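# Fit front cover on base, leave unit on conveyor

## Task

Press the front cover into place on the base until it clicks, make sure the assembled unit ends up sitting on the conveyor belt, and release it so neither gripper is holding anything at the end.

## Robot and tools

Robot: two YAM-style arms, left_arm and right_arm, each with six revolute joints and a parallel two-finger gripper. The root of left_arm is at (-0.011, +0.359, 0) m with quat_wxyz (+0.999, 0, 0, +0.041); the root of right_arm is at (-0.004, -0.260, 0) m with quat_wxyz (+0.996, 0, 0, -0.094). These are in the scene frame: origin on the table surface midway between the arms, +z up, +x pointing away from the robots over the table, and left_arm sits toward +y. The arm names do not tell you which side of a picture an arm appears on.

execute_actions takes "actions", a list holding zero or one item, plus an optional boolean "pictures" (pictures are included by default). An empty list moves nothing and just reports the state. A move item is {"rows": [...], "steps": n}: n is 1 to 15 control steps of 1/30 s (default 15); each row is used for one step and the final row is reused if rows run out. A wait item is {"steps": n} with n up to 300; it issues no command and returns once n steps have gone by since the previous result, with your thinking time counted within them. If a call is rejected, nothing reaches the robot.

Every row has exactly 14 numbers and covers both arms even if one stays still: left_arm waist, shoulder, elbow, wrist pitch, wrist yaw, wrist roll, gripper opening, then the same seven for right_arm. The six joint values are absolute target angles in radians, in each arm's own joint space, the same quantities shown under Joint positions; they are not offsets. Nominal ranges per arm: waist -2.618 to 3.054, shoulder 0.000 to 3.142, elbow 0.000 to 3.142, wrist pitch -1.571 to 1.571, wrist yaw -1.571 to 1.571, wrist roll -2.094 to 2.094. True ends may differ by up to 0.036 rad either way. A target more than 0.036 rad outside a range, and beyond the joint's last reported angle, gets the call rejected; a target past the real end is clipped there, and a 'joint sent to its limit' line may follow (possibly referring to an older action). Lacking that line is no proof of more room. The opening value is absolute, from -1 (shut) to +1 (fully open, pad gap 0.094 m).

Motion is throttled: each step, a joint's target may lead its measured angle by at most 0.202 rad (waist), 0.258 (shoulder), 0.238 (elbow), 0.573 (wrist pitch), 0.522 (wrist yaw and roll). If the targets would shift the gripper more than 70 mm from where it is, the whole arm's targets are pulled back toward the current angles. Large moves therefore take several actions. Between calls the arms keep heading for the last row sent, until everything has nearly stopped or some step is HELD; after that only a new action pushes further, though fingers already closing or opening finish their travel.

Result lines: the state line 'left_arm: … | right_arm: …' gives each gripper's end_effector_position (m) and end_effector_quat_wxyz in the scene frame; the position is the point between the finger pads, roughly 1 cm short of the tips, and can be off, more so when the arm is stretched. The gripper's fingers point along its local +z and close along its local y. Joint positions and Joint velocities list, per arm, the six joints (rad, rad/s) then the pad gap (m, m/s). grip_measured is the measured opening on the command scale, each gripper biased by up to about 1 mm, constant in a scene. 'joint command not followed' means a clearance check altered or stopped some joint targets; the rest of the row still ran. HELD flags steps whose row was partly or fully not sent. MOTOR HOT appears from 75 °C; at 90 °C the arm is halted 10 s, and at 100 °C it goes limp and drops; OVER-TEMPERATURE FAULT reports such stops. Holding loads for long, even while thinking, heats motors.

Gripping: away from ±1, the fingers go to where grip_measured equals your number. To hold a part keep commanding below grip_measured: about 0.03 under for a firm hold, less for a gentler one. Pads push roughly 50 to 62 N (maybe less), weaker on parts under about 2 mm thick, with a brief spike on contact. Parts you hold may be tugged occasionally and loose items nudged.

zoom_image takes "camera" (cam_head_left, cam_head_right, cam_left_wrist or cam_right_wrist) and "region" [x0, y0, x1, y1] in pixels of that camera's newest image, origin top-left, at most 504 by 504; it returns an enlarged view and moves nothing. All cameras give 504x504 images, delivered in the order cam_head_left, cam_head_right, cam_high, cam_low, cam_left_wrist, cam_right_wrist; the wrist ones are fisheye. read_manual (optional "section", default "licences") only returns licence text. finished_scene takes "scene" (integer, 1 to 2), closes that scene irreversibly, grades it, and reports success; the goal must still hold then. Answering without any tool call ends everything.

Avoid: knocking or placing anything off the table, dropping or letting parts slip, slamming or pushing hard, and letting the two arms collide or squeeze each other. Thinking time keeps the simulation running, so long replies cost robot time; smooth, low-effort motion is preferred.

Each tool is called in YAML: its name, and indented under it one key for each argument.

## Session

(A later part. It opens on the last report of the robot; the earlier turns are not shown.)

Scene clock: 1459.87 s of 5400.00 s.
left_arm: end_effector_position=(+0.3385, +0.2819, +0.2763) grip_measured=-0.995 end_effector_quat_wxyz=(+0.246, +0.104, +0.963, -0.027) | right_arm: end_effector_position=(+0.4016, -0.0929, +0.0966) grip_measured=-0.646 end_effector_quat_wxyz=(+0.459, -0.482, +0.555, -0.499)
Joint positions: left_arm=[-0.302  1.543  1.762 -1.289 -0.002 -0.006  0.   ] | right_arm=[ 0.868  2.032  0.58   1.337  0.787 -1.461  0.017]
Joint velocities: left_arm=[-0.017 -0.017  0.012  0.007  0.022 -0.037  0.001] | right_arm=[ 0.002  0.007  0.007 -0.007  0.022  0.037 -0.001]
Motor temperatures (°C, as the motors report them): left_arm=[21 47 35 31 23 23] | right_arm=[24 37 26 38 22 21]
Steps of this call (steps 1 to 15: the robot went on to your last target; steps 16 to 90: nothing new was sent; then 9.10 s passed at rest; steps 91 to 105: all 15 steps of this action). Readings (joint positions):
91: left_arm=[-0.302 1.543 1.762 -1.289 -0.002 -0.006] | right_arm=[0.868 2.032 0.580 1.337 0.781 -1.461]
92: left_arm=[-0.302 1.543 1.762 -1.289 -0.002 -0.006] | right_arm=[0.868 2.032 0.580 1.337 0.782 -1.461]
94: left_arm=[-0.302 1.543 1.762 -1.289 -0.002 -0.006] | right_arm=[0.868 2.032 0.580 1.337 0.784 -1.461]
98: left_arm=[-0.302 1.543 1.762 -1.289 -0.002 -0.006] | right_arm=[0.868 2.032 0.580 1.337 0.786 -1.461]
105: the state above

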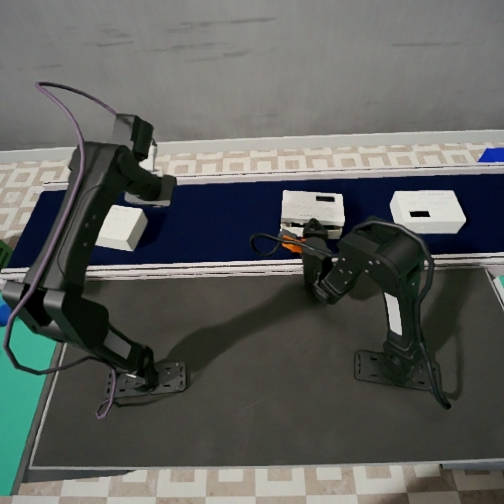

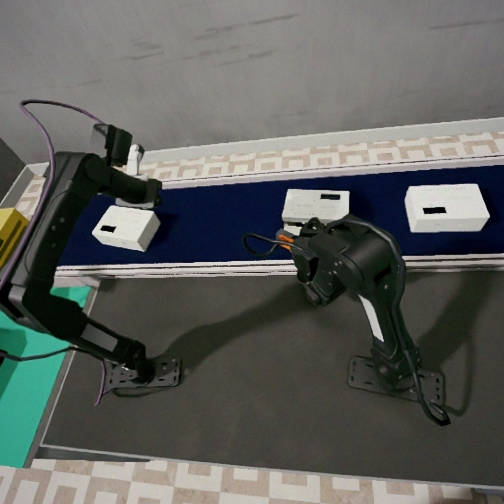

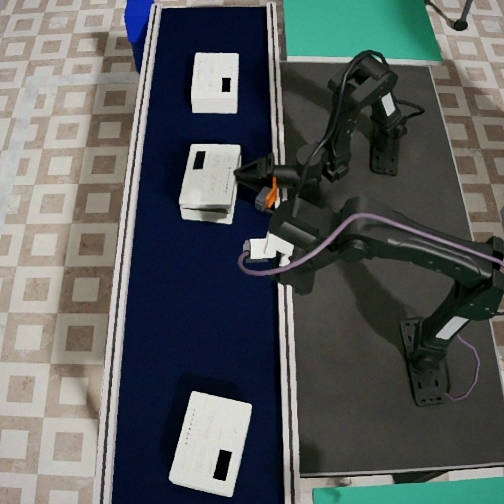

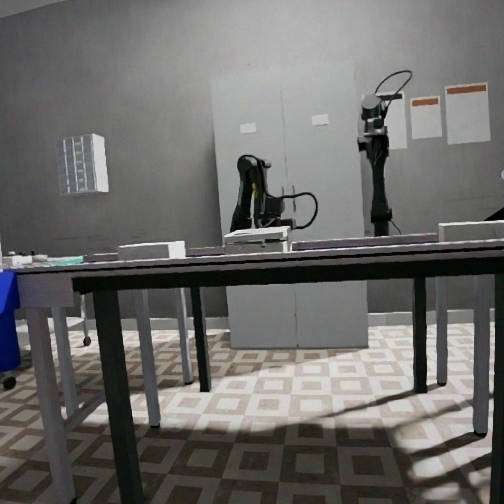

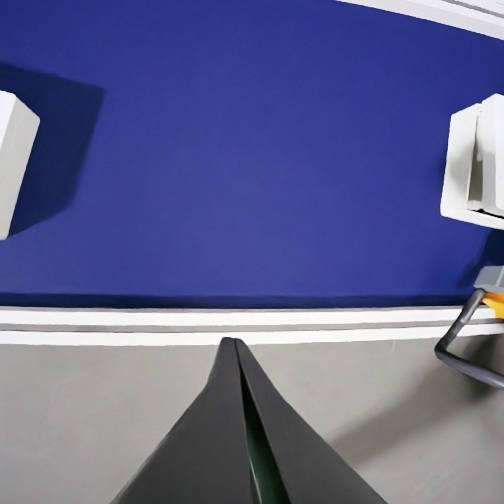

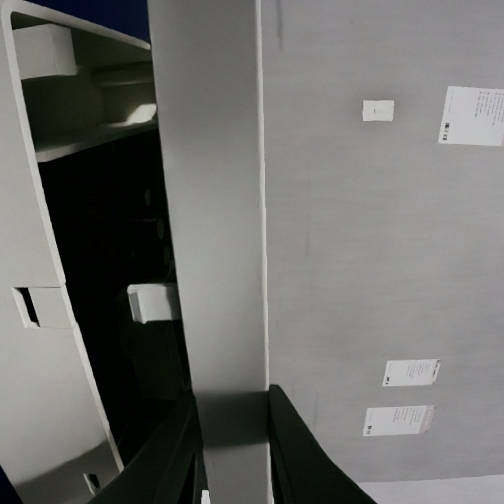

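execute_actions:
  actions:
    - {"rows": [[-0.30,1.55,1.75,-1.30,0,0,-1, 0.875,2.04,0.57,1.375,0.800,-1.455,-0.70],[-0.30,1.55,1.75,-1.30,0,0,-1, 0.875,2.043,0.57,1.375,0.800,-1.452,-0.70],[-0.30,1.55,1.75,-1.30,0,0,-1, 0.875,2.046,0.57,1.375,0.800,-1.45,-0.70],[-0.30,1.55,1.75,-1.30,0,0,-1, 0.875,2.049,0.57,1.375,0.800,-1.448,-0.70],[-0.30,1.55,1.75,-1.30,0,0,-1, 0.875,2.052,0.57,1.375,0.800,-1.448,-0.70]], "steps": 15}

zoom_image:
  camera: "cam_low"
  region: [220, 225, 295, 260]

zoom_image:
  camera: "cam_left_wrist"
  region: [424, 80, 504, 240]

Scene clock: 1470.47 s of 5400.00 s.
left_arm: end_effector_position=(+0.3385, +0.2819, +0.2763) grip_measured=-0.995 end_effector_quat_wxyz=(+0.246, +0.104, +0.963, -0.027) | right_arm: end_effector_position=(+0.4014, -0.0932, +0.0914) grip_measured=-0.646 end_effector_quat_wxyz=(+0.455, -0.486, +0.555, -0.498)
Joint positions: left_arm=[-0.302  1.543  1.762 -1.289 -0.002 -0.006  0.   ] | right_arm=[ 0.868  2.046  0.58   1.341  0.788 -1.46   0.017]
Joint velocities: left_arm=[ 0.002  0.007  0.002  0.037  0.007 -0.022 -0.   ] | right_arm=[ 0.022 -0.012 -0.017  0.007  0.051 -0.022  0.   ]
Motor temperatures (°C, as the motors report them): left_arm=[21 46 35 30 23 23] | right_arm=[24 37 26 38 22 21]
Steps of this call (steps 1 to 15: the robot went on to your last target; steps 16 to 90: nothing new was sent; then 7.10 s passed at rest; steps 91 to 105: all 15 steps of this action). Readings (joint positions):
91: left_arm=[-0.302 1.543 1.762 -1.289 -0.002 -0.006] | right_arm=[0.868 2.032 0.580 1.337 0.788 -1.461]
92: left_arm=[-0.302 1.543 1.762 -1.289 -0.002 -0.006] | right_arm=[0.868 2.032 0.580 1.337 0.788 -1.461]
94: left_arm=[-0.302 1.543 1.762 -1.289 -0.002 -0.006] | right_arm=[0.868 2.032 0.580 1.337 0.788 -1.461]
98: left_arm=[-0.302 1.543 1.762 -1.289 -0.002 -0.006] | right_arm=[0.868 2.041 0.580 1.341 0.788 -1.460]
105: the state above

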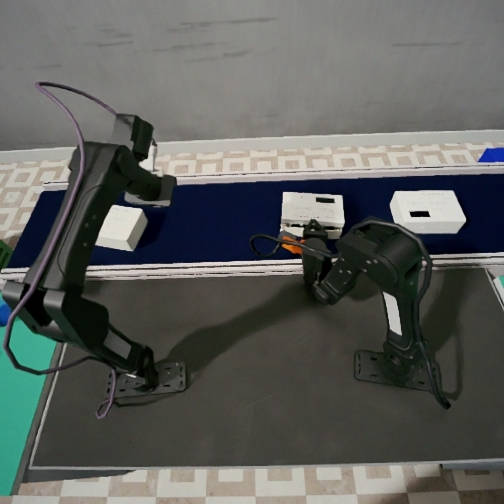

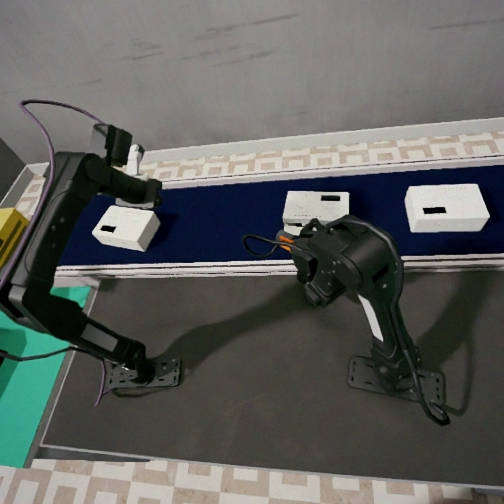

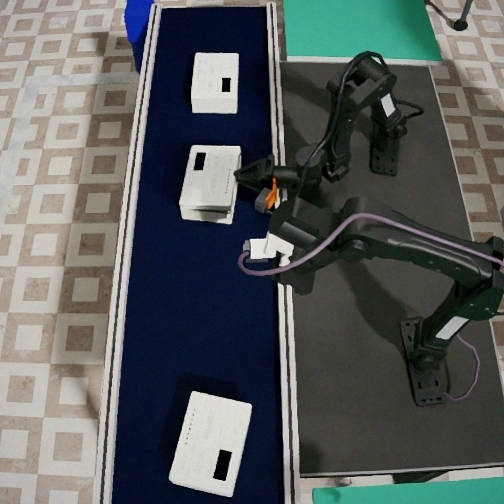

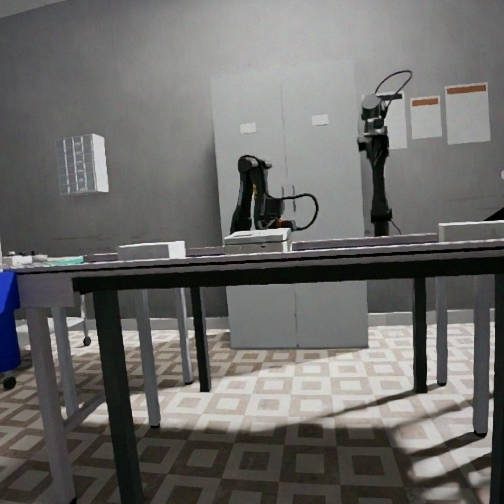

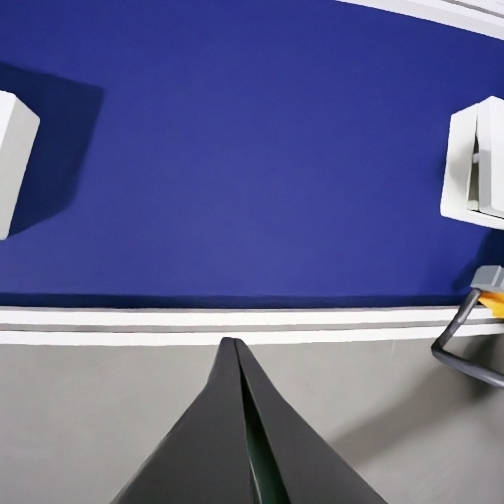

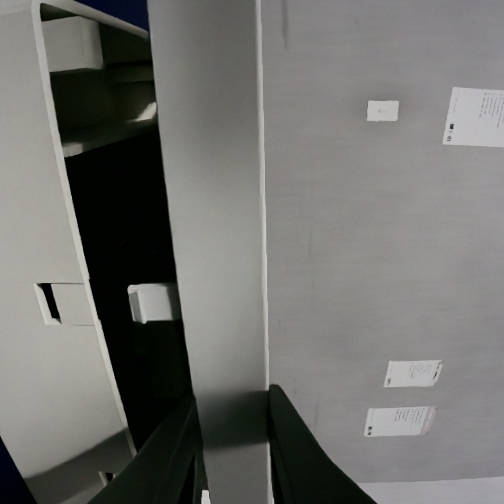

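Region (220, 225, 295, 260) of cam_low's 504x504 image, scaled by 6.720, with more detail than that image has; it fills the top 235 rows of this view, and the rest is white.

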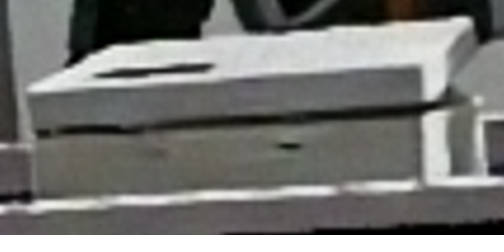

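Region (424, 80, 504, 240) of cam_left_wrist's 504x504 image, scaled by 3.150, with more detail than that image has.

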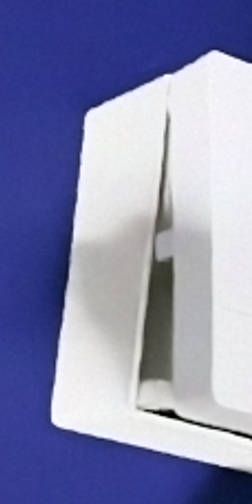

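execute_actions:
  actions:
    - {"rows": [[-0.30,1.55,1.75,-1.30,0,0,-1, 0.875,2.052,0.57,1.375,0.800,-1.448,-0.66],[-0.30,1.55,1.75,-1.30,0,0,-1, 0.875,2.052,0.57,1.375,0.800,-1.448,-0.64],[-0.30,1.55,1.75,-1.30,0,0,-1, 0.875,2.052,0.57,1.375,0.800,-1.448,-0.63],[-0.30,1.55,1.75,-1.30,0,0,-1, 0.875,2.052,0.57,1.375,0.800,-1.448,-0.62],[-0.30,1.55,1.75,-1.30,0,0,-1, 0.875,2.052,0.57,1.375,0.800,-1.448,-0.61],[-0.30,1.55,1.75,-1.30,0,0,-1, 0.875,2.052,0.57,1.375,0.800,-1.448,-0.60],[-0.30,1.55,1.75,-1.30,0,0,-1, 0.875,2.052,0.57,1.375,0.800,-1.448,-0.59],[-0.30,1.55,1.75,-1.30,0,0,-1, 0.875,2.052,0.57,1.375,0.800,-1.448,-0.58],[-0.30,1.55,1.75,-1.30,0,0,-1, 0.875,2.052,0.57,1.375,0.800,-1.448,-0.57],[-0.30,1.55,1.75,-1.30,0,0,-1, 0.875,2.052,0.57,1.375,0.800,-1.448,-0.56],[-0.30,1.55,1.75,-1.30,0,0,-1, 0.875,2.052,0.57,1.375,0.800,-1.448,-0.55],[-0.30,1.55,1.75,-1.30,0,0,-1, 0.875,2.052,0.57,1.375,0.800,-1.448,-0.54],[-0.30,1.55,1.75,-1.30,0,0,-1, 0.875,2.052,0.57,1.375,0.800,-1.448,-0.53],[-0.30,1.55,1.75,-1.30,0,0,-1, 0.875,2.052,0.57,1.375,0.800,-1.448,-0.52],[-0.30,1.55,1.75,-1.30,0,0,-1, 0.875,2.052,0.57,1.375,0.800,-1.448,-0.51]], "steps": 15}

zoom_image:
  camera: "cam_left_wrist"
  region: [424, 80, 504, 240]

Scene clock: 1485.73 s of 5400.00 s.
left_arm: end_effector_position=(+0.3385, +0.2819, +0.2763) grip_measured=-0.995 end_effector_quat_wxyz=(+0.246, +0.104, +0.963, -0.027) | right_arm: end_effector_position=(+0.4015, -0.0933, +0.0932) grip_measured=-0.517 end_effector_quat_wxyz=(+0.459, -0.482, +0.555, -0.499)
Joint positions: left_arm=[-0.302  1.543  1.762 -1.289 -0.002 -0.006  0.   ] | right_arm=[ 0.868  2.046  0.58   1.35   0.789 -1.459  0.023]
Joint velocities: left_arm=[ 0.002 -0.007 -0.007 -0.007  0.022  0.051  0.   ] | right_arm=[ 0.002  0.002  0.007  0.037  0.007 -0.007  0.011]
Motor temperatures (°C, as the motors report them): left_arm=[21 46 35 30 23 23] | right_arm=[24 37 26 38 22 21]
Steps of this call (steps 1 to 15: the robot went on to your last target; steps 16 to 90: nothing new was sent; then 11.77 s passed at rest; steps 91 to 105: all 15 steps of this action). Readings (joint positions):
91: left_arm=[-0.302 1.543 1.762 -1.289 -0.002 -0.006] | right_arm=[0.868 2.046 0.580 1.341 0.788 -1.459]
92: left_arm=[-0.302 1.543 1.762 -1.289 -0.002 -0.006] | right_arm=[0.868 2.046 0.580 1.341 0.788 -1.459]
94: left_arm=[-0.302 1.543 1.762 -1.289 -0.002 -0.006] | right_arm=[0.868 2.046 0.580 1.341 0.788 -1.459]
98: left_arm=[-0.302 1.543 1.762 -1.289 -0.002 -0.006] | right_arm=[0.868 2.046 0.580 1.345 0.789 -1.459]
105: the state above

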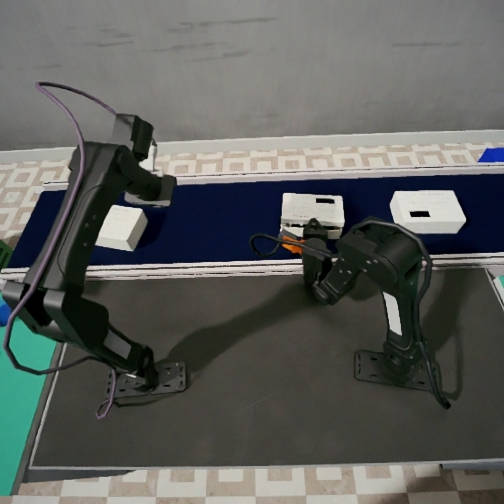

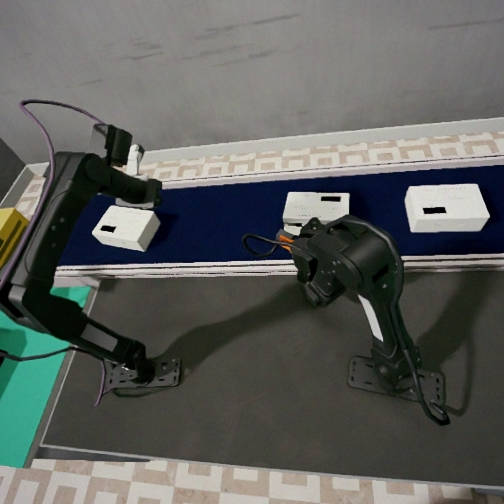

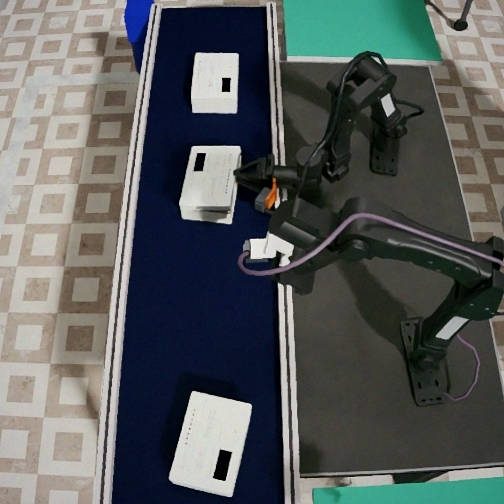

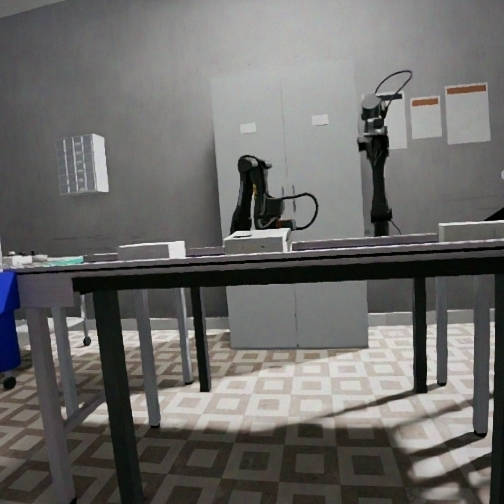

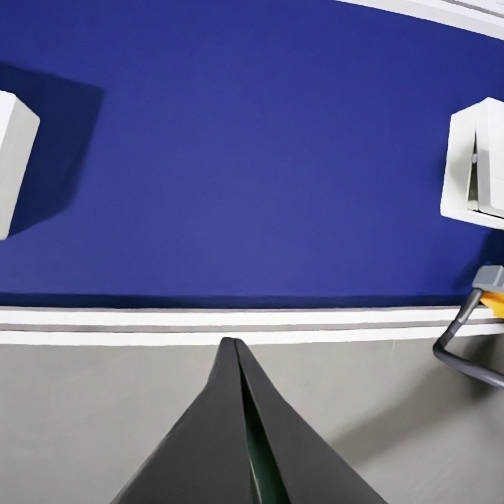

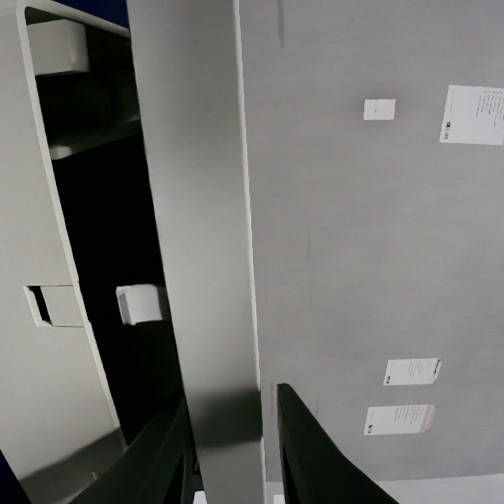

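Region (424, 80, 504, 240) of cam_left_wrist's 504x504 image, scaled by 3.150, with more detail than that image has.

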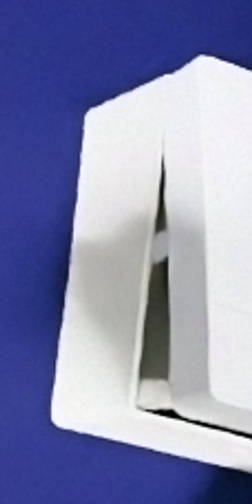

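execute_actions:
  actions:
    - {"rows": [[-0.30,1.55,1.75,-1.30,0,0,-1, 0.875,2.052,0.57,1.35,0.800,-1.448,-0.51],[-0.30,1.55,1.75,-1.30,0,0,-1, 0.875,2.052,0.57,1.345,0.800,-1.448,-0.51],[-0.30,1.55,1.75,-1.30,0,0,-1, 0.875,2.052,0.57,1.34,0.800,-1.448,-0.51],[-0.30,1.55,1.75,-1.30,0,0,-1, 0.875,2.052,0.57,1.336,0.800,-1.448,-0.51],[-0.30,1.55,1.75,-1.30,0,0,-1, 0.875,2.052,0.57,1.332,0.800,-1.448,-0.51],[-0.30,1.55,1.75,-1.30,0,0,-1, 0.875,2.052,0.57,1.328,0.800,-1.448,-0.51],[-0.30,1.55,1.75,-1.30,0,0,-1, 0.875,2.052,0.57,1.324,0.800,-1.448,-0.51],[-0.30,1.55,1.75,-1.30,0,0,-1, 0.875,2.052,0.57,1.32,0.800,-1.448,-0.51],[-0.30,1.55,1.75,-1.30,0,0,-1, 0.875,2.052,0.57,1.316,0.800,-1.448,-0.51],[-0.30,1.55,1.75,-1.30,0,0,-1, 0.875,2.052,0.57,1.312,0.800,-1.448,-0.51]], "steps": 15}

zoom_image:
  camera: "cam_left_wrist"
  region: [424, 80, 504, 240]

Scene clock: 1497.60 s of 5400.00 s.
left_arm: end_effector_position=(+0.3385, +0.2819, +0.2763) grip_measured=-0.995 end_effector_quat_wxyz=(+0.246, +0.104, +0.963, -0.027) | right_arm: end_effector_position=(+0.4009, -0.0939, +0.0872) grip_measured=-0.513 end_effector_quat_wxyz=(-0.447, +0.492, -0.556, +0.498)
Joint positions: left_arm=[-0.302  1.543  1.762 -1.289 -0.002 -0.006  0.   ] | right_arm=[ 0.868  2.046  0.58   1.319  0.79  -1.459  0.023]
Joint velocities: left_arm=[ 0.007 -0.002  0.002 -0.007 -0.051 -0.022 -0.   ] | right_arm=[ 0.012  0.002 -0.002 -0.022 -0.007 -0.022  0.   ]
Motor temperatures (°C, as the motors report them): left_arm=[21 45 35 30 23 23] | right_arm=[24 37 26 38 22 21]
Steps of this call (steps 1 to 15: the robot went on to your last target; steps 16 to 90: nothing new was sent; then 8.37 s passed at rest; steps 91 to 105: all 15 steps of this action). Readings (joint positions):
91: left_arm=[-0.302 1.543 1.762 -1.289 -0.002 -0.006] | right_arm=[0.868 2.046 0.580 1.351 0.790 -1.459]
92: left_arm=[-0.302 1.543 1.762 -1.289 -0.002 -0.006] | right_arm=[0.868 2.046 0.580 1.350 0.790 -1.459]
94: left_arm=[-0.302 1.543 1.762 -1.289 -0.002 -0.006] | right_arm=[0.868 2.046 0.580 1.347 0.790 -1.459]
98: left_arm=[-0.302 1.543 1.762 -1.289 -0.002 -0.006] | right_arm=[0.868 2.046 0.580 1.335 0.790 -1.459]
105: the state above

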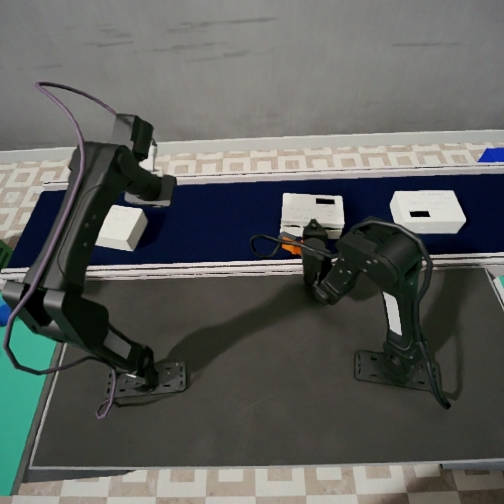

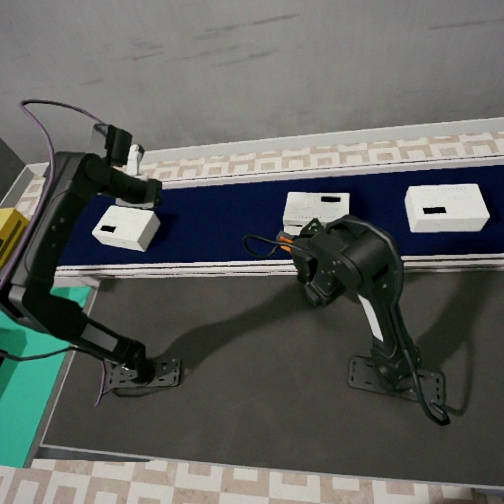

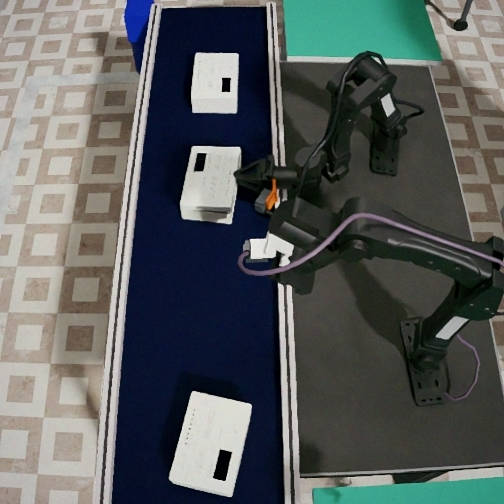

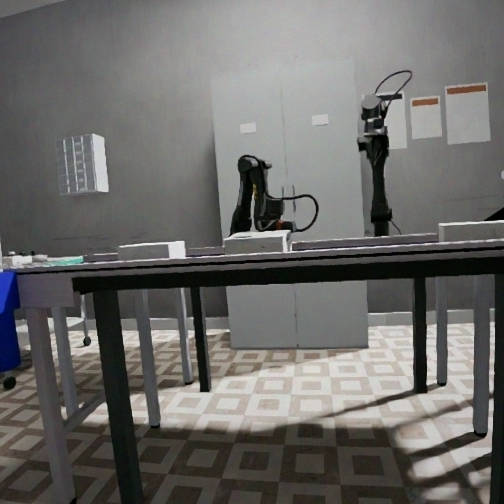

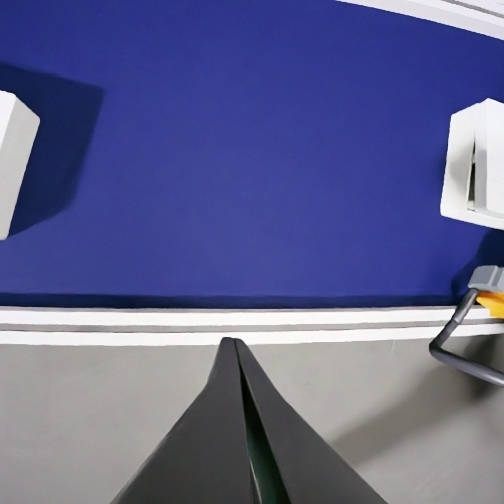

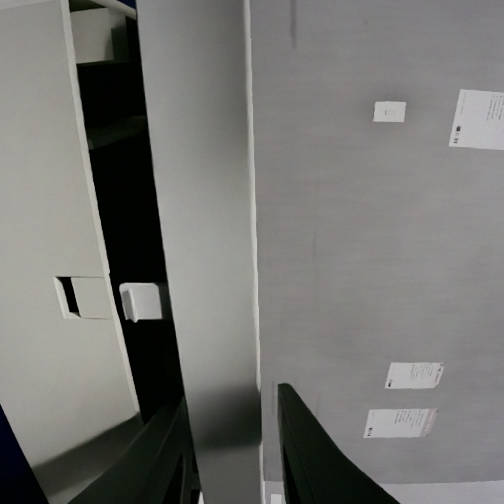

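Region (424, 80, 504, 240) of cam_left_wrist's 504x504 image, scaled by 3.150, with more detail than that image has.

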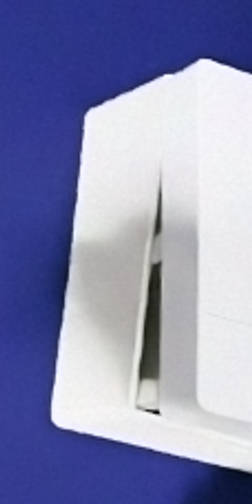

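execute_actions:
  actions:
    - {"rows": [[-0.30,1.55,1.75,-1.30,0,0,-1, 0.875,2.052,0.57,1.312,0.800,-1.448,-0.50],[-0.30,1.55,1.75,-1.30,0,0,-1, 0.875,2.052,0.57,1.312,0.800,-1.448,-0.49],[-0.30,1.55,1.75,-1.30,0,0,-1, 0.875,2.052,0.57,1.312,0.800,-1.448,-0.48],[-0.30,1.55,1.75,-1.30,0,0,-1, 0.875,2.052,0.57,1.312,0.800,-1.448,-0.47],[-0.30,1.55,1.75,-1.30,0,0,-1, 0.875,2.052,0.57,1.312,0.800,-1.448,-0.46],[-0.30,1.55,1.75,-1.30,0,0,-1, 0.875,2.052,0.57,1.312,0.800,-1.448,-0.45],[-0.30,1.55,1.75,-1.30,0,0,-1, 0.875,2.052,0.57,1.312,0.800,-1.448,-0.44],[-0.30,1.55,1.75,-1.30,0,0,-1, 0.875,2.052,0.57,1.312,0.800,-1.448,-0.43],[-0.30,1.55,1.75,-1.30,0,0,-1, 0.875,2.052,0.57,1.312,0.800,-1.448,-0.42],[-0.30,1.55,1.75,-1.30,0,0,-1, 0.875,2.052,0.57,1.312,0.800,-1.448,-0.41],[-0.30,1.55,1.75,-1.30,0,0,-1, 0.875,2.052,0.57,1.312,0.800,-1.448,-0.40]], "steps": 15}

zoom_image:
  camera: "cam_high"
  region: [165, 130, 275, 240]

zoom_image:
  camera: "cam_low"
  region: [220, 225, 295, 260]

Scene clock: 1513.67 s of 5400.00 s.
left_arm: end_effector_position=(+0.3385, +0.2819, +0.2763) grip_measured=-0.995 end_effector_quat_wxyz=(+0.246, +0.104, +0.963, -0.027) | right_arm: end_effector_position=(+0.4008, -0.0939, +0.0865) grip_measured=-0.403 end_effector_quat_wxyz=(-0.446, +0.493, -0.556, +0.498)
Joint positions: left_arm=[-0.302  1.543  1.762 -1.289 -0.002 -0.006  0.   ] | right_arm=[ 0.868  2.046  0.58   1.315  0.79  -1.459  0.028]
Joint velocities: left_arm=[-0.012 -0.002  0.017 -0.022 -0.007 -0.022 -0.001] | right_arm=[ 0.012 -0.007 -0.022  0.007 -0.007 -0.022  0.001]
Motor temperatures (°C, as the motors report them): left_arm=[21 45 35 30 23 23] | right_arm=[24 37 26 37 22 21]
Steps of this call (steps 1 to 15: the robot went on to your last target; steps 16 to 90: nothing new was sent; then 12.57 s passed at rest; steps 91 to 105: all 15 steps of this action). Readings (joint positions):
91: left_arm=[-0.302 1.543 1.762 -1.289 -0.002 -0.006] | right_arm=[0.868 2.046 0.580 1.316 0.790 -1.459]
92: left_arm=[-0.302 1.543 1.762 -1.289 -0.002 -0.006] | right_arm=[0.868 2.046 0.580 1.316 0.790 -1.459]
94: left_arm=[-0.302 1.543 1.762 -1.289 -0.002 -0.006] | right_arm=[0.868 2.046 0.580 1.316 0.790 -1.459]
98: left_arm=[-0.302 1.543 1.762 -1.289 -0.002 -0.006] | right_arm=[0.868 2.046 0.580 1.315 0.790 -1.459]
105: the state above

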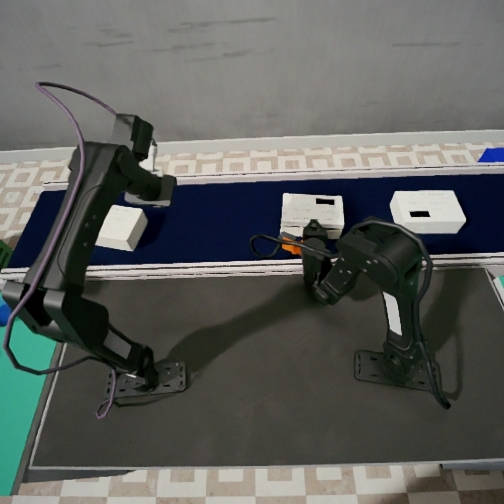

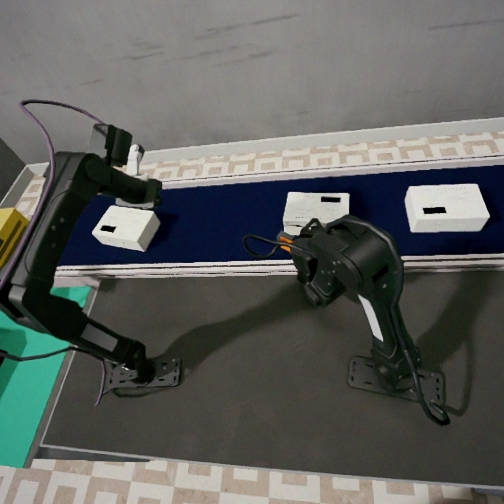

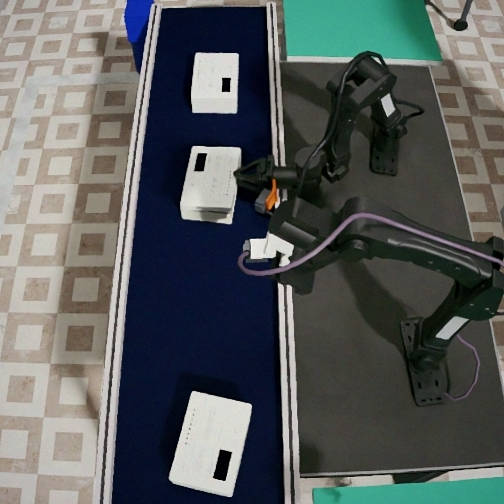

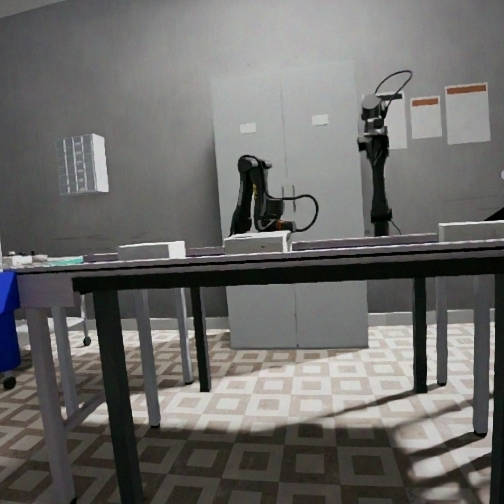

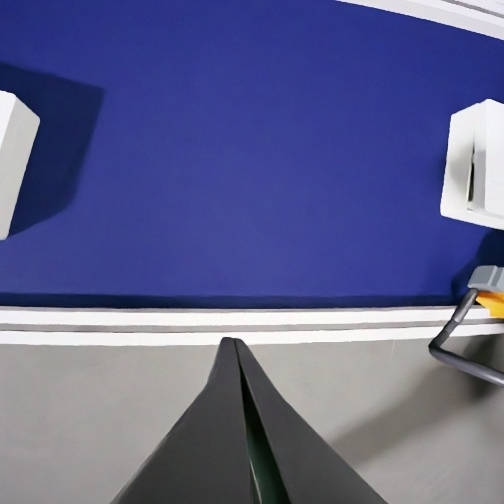

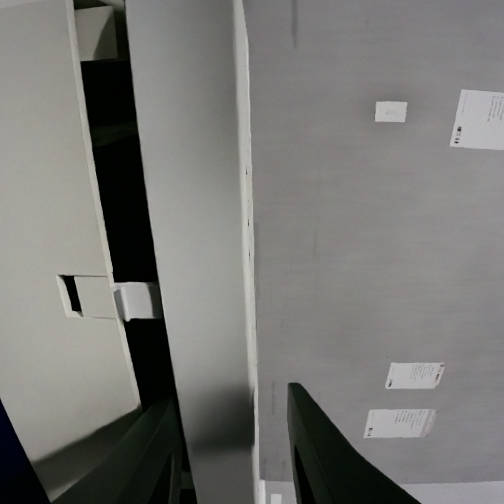

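Region (165, 130, 275, 240) of cam_high's 504x504 image, scaled by 4.582, with more detail than that image has.

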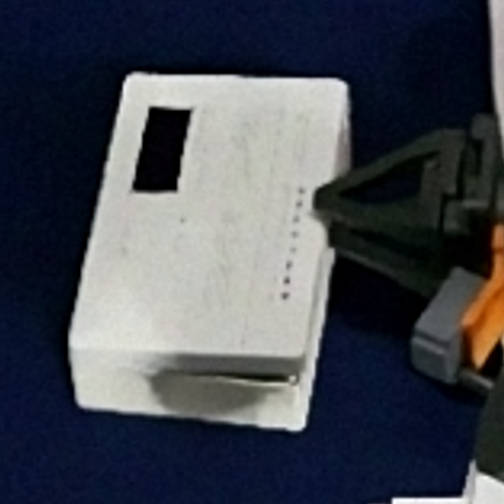

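Region (220, 225, 295, 260) of cam_low's 504x504 image, scaled by 6.720, with more detail than that image has; it fills the top 235 rows of this view, and the rest is white.

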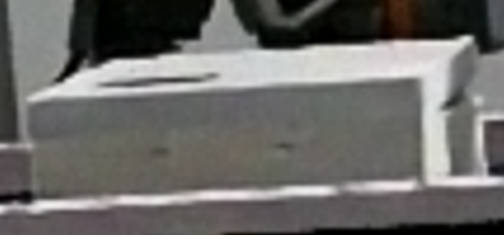

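execute_actions:
  actions:
    - {"rows": [[-0.30,1.55,1.75,-1.30,0,0,-1, 0.875,2.03,0.57,1.33,0.800,-1.448,-0.38],[-0.30,1.55,1.75,-1.30,0,0,-1, 0.875,2.022,0.568,1.335,0.800,-1.448,-0.37],[-0.30,1.55,1.75,-1.30,0,0,-1, 0.880,2.018,0.563,1.338,0.805,-1.448,-0.37],[-0.30,1.55,1.75,-1.30,0,0,-1, 0.885,2.015,0.557,1.341,0.810,-1.448,-0.37],[-0.30,1.55,1.75,-1.30,0,0,-1, 0.890,2.012,0.552,1.343,0.815,-1.448,-0.37],[-0.30,1.55,1.75,-1.30,0,0,-1, 0.895,2.009,0.546,1.346,0.820,-1.448,-0.37],[-0.30,1.55,1.75,-1.30,0,0,-1, 0.900,2.006,0.541,1.348,0.825,-1.448,-0.37],[-0.30,1.55,1.75,-1.30,0,0,-1, 0.905,2.003,0.535,1.351,0.830,-1.448,-0.37],[-0.30,1.55,1.75,-1.30,0,0,-1, 0.910,2.000,0.530,1.353,0.835,-1.448,-0.37],[-0.30,1.55,1.75,-1.30,0,0,-1, 0.915,1.997,0.524,1.356,0.840,-1.448,-0.37],[-0.30,1.55,1.75,-1.30,0,0,-1, 0.920,1.993,0.519,1.358,0.845,-1.448,-0.37],[-0.30,1.55,1.75,-1.30,0,0,-1, 0.925,1.989,0.513,1.361,0.850,-1.448,-0.37],[-0.30,1.55,1.75,-1.30,0,0,-1, 0.930,1.985,0.508,1.364,0.855,-1.448,-0.37],[-0.30,1.55,1.75,-1.30,0,0,-1, 0.935,1.981,0.502,1.367,0.861,-1.448,-0.37],[-0.30,1.55,1.75,-1.30,0,0,-1, 0.941,1.978,0.497,1.370,0.867,-1.448,-0.37]], "steps": 15}

execute_actions:
  actions:
    - {"steps": 10}

Scene clock: 1535.93 s of 5400.00 s.
left_arm: end_effector_position=(+0.3385, +0.2819, +0.2763) grip_measured=-0.995 end_effector_quat_wxyz=(+0.246, +0.104, +0.963, -0.027) | right_arm: end_effector_position=(+0.3799, -0.0887, +0.0900) grip_measured=-0.373 end_effector_quat_wxyz=(-0.450, +0.495, -0.551, +0.498)
Joint positions: left_arm=[-0.302  1.543  1.762 -1.289 -0.002 -0.006  0.   ] | right_arm=[ 0.925  2.012  0.521  1.343  0.835 -1.459  0.029]
Joint velocities: left_arm=[-0.022 -0.007  0.017 -0.037 -0.081  0.007  0.   ] | right_arm=[ 0.149 -0.125 -0.129  0.11   0.198  0.007 -0.001]
Motor temperatures (°C, as the motors report them): left_arm=[21 44 35 30 23 23] | right_arm=[24 37 26 37 22 21]
Steps of this call (steps 1 to 15: the robot went on to your last target; steps 16 to 90: nothing new was sent; then 18.77 s passed at rest; steps 91 to 105: all 15 steps of this action). Readings (joint positions):
91: left_arm=[-0.302 1.543 1.762 -1.289 -0.002 -0.006] | right_arm=[0.868 2.046 0.580 1.315 0.790 -1.459]
92: left_arm=[-0.302 1.543 1.762 -1.289 -0.002 -0.006] | right_arm=[0.868 2.046 0.580 1.316 0.790 -1.459]
94: left_arm=[-0.302 1.543 1.762 -1.289 -0.002 -0.006] | right_arm=[0.870 2.046 0.580 1.319 0.793 -1.459]
98: left_arm=[-0.302 1.543 1.762 -1.289 -0.002 -0.006] | right_arm=[0.887 2.037 0.562 1.327 0.805 -1.459]
105: the state above

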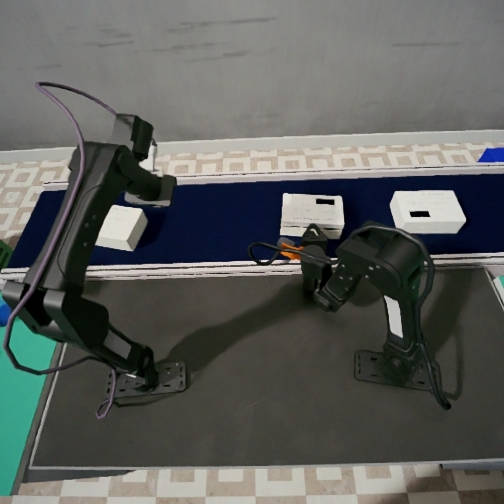

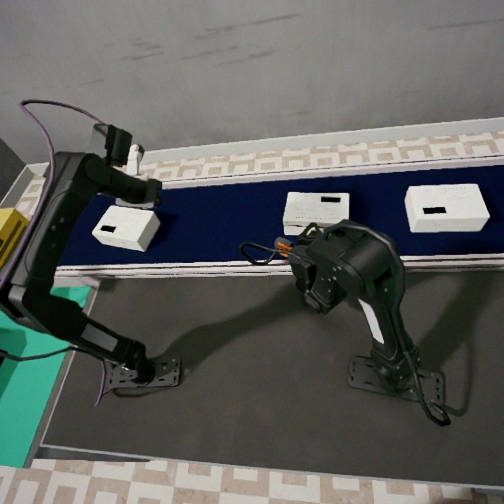

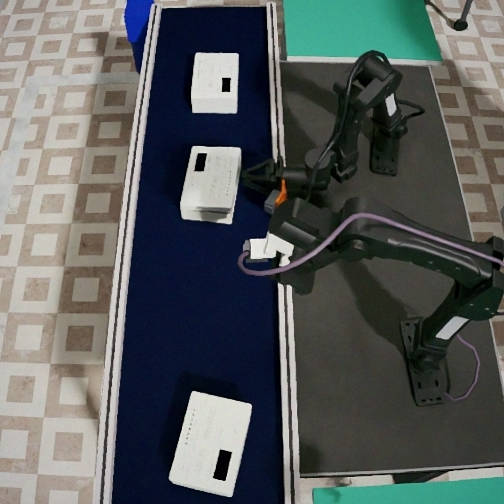

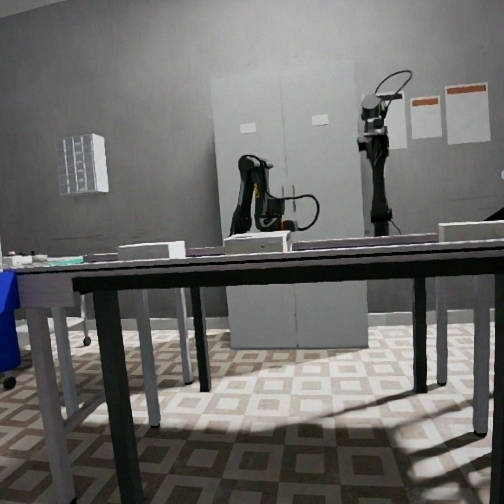

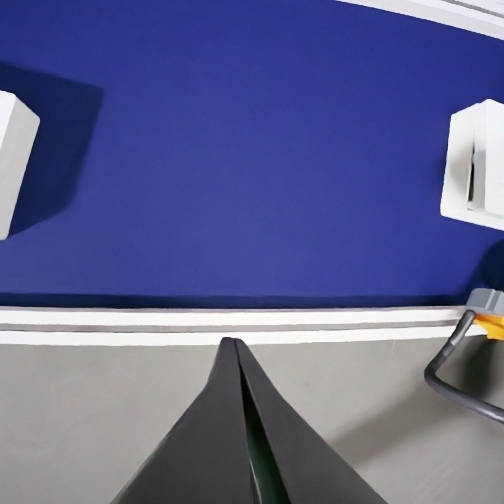

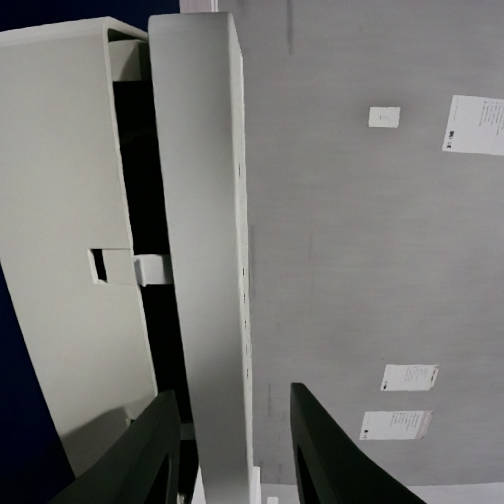

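Scene clock: 1536.27 s of 5400.00 s.
left_arm: end_effector_position=(+0.3385, +0.2819, +0.2763) grip_measured=-0.995 end_effector_quat_wxyz=(+0.246, +0.104, +0.963, -0.027) | right_arm: end_effector_position=(+0.3764, -0.0893, +0.0930) grip_measured=-0.373 end_effector_quat_wxyz=(-0.452, +0.490, -0.552, +0.501)
Joint positions: left_arm=[-0.302  1.543  1.762 -1.289 -0.002 -0.006  0.   ] | right_arm=[ 0.935  2.005  0.512  1.355  0.855 -1.459  0.029]
Joint velocities: left_arm=[ 0.002  0.002 -0.002 -0.037 -0.022 -0.066  0.001] | right_arm=[ 0.017  0.007 -0.007  0.007 -0.022  0.095  0.001]
Motor temperatures (°C, as the motors report them): left_arm=[21 44 35 30 23 23] | right_arm=[24 37 26 37 22 21]
Steps of this call (steps 1 to 10: the robot went on to your last target). Readings (joint positions):
1: left_arm=[-0.302 1.543 1.762 -1.289 -0.002 -0.006] | right_arm=[0.929 2.008 0.516 1.346 0.840 -1.459]
2: left_arm=[-0.302 1.543 1.762 -1.289 -0.002 -0.006] | right_arm=[0.933 2.006 0.514 1.348 0.843 -1.459]
4: left_arm=[-0.302 1.543 1.762 -1.289 -0.002 -0.006] | right_arm=[0.935 2.005 0.512 1.352 0.848 -1.459]
8: left_arm=[-0.302 1.543 1.762 -1.289 -0.002 -0.006] | right_arm=[0.935 2.005 0.512 1.354 0.853 -1.459]
10: the state above

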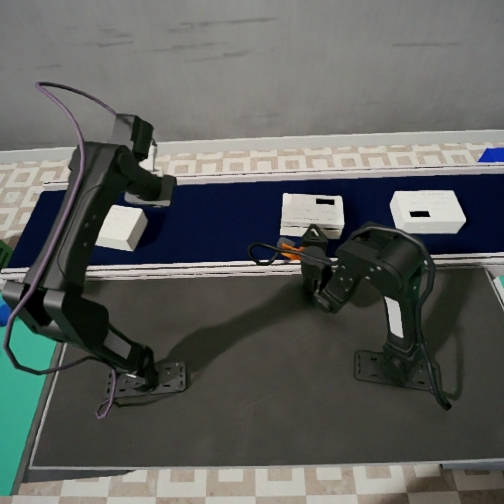

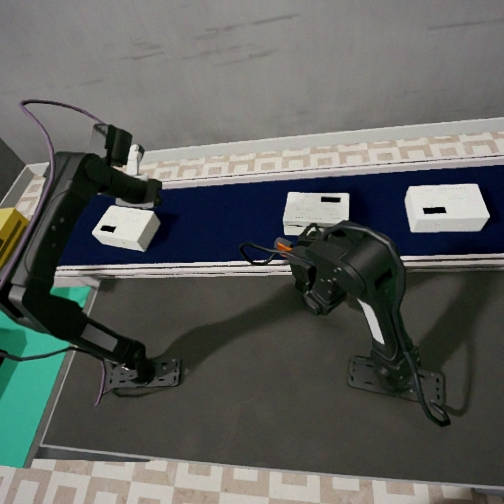

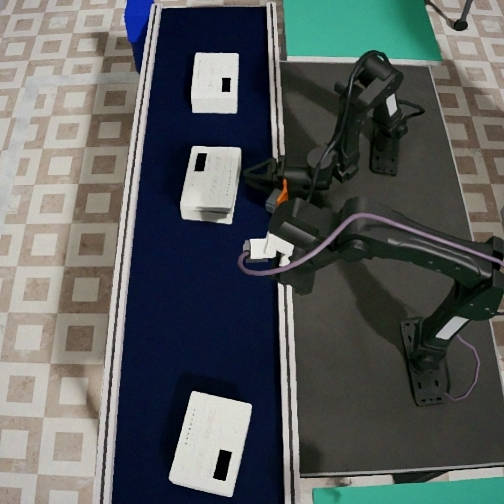

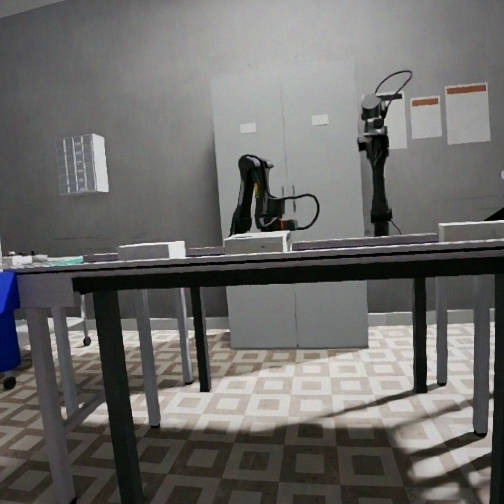

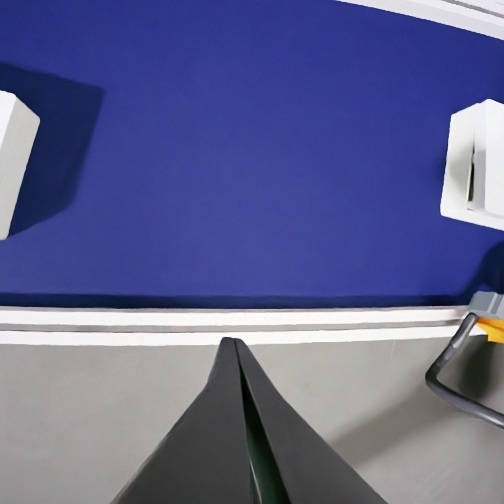

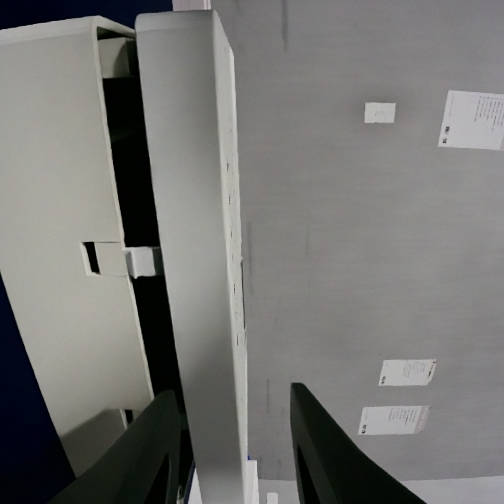

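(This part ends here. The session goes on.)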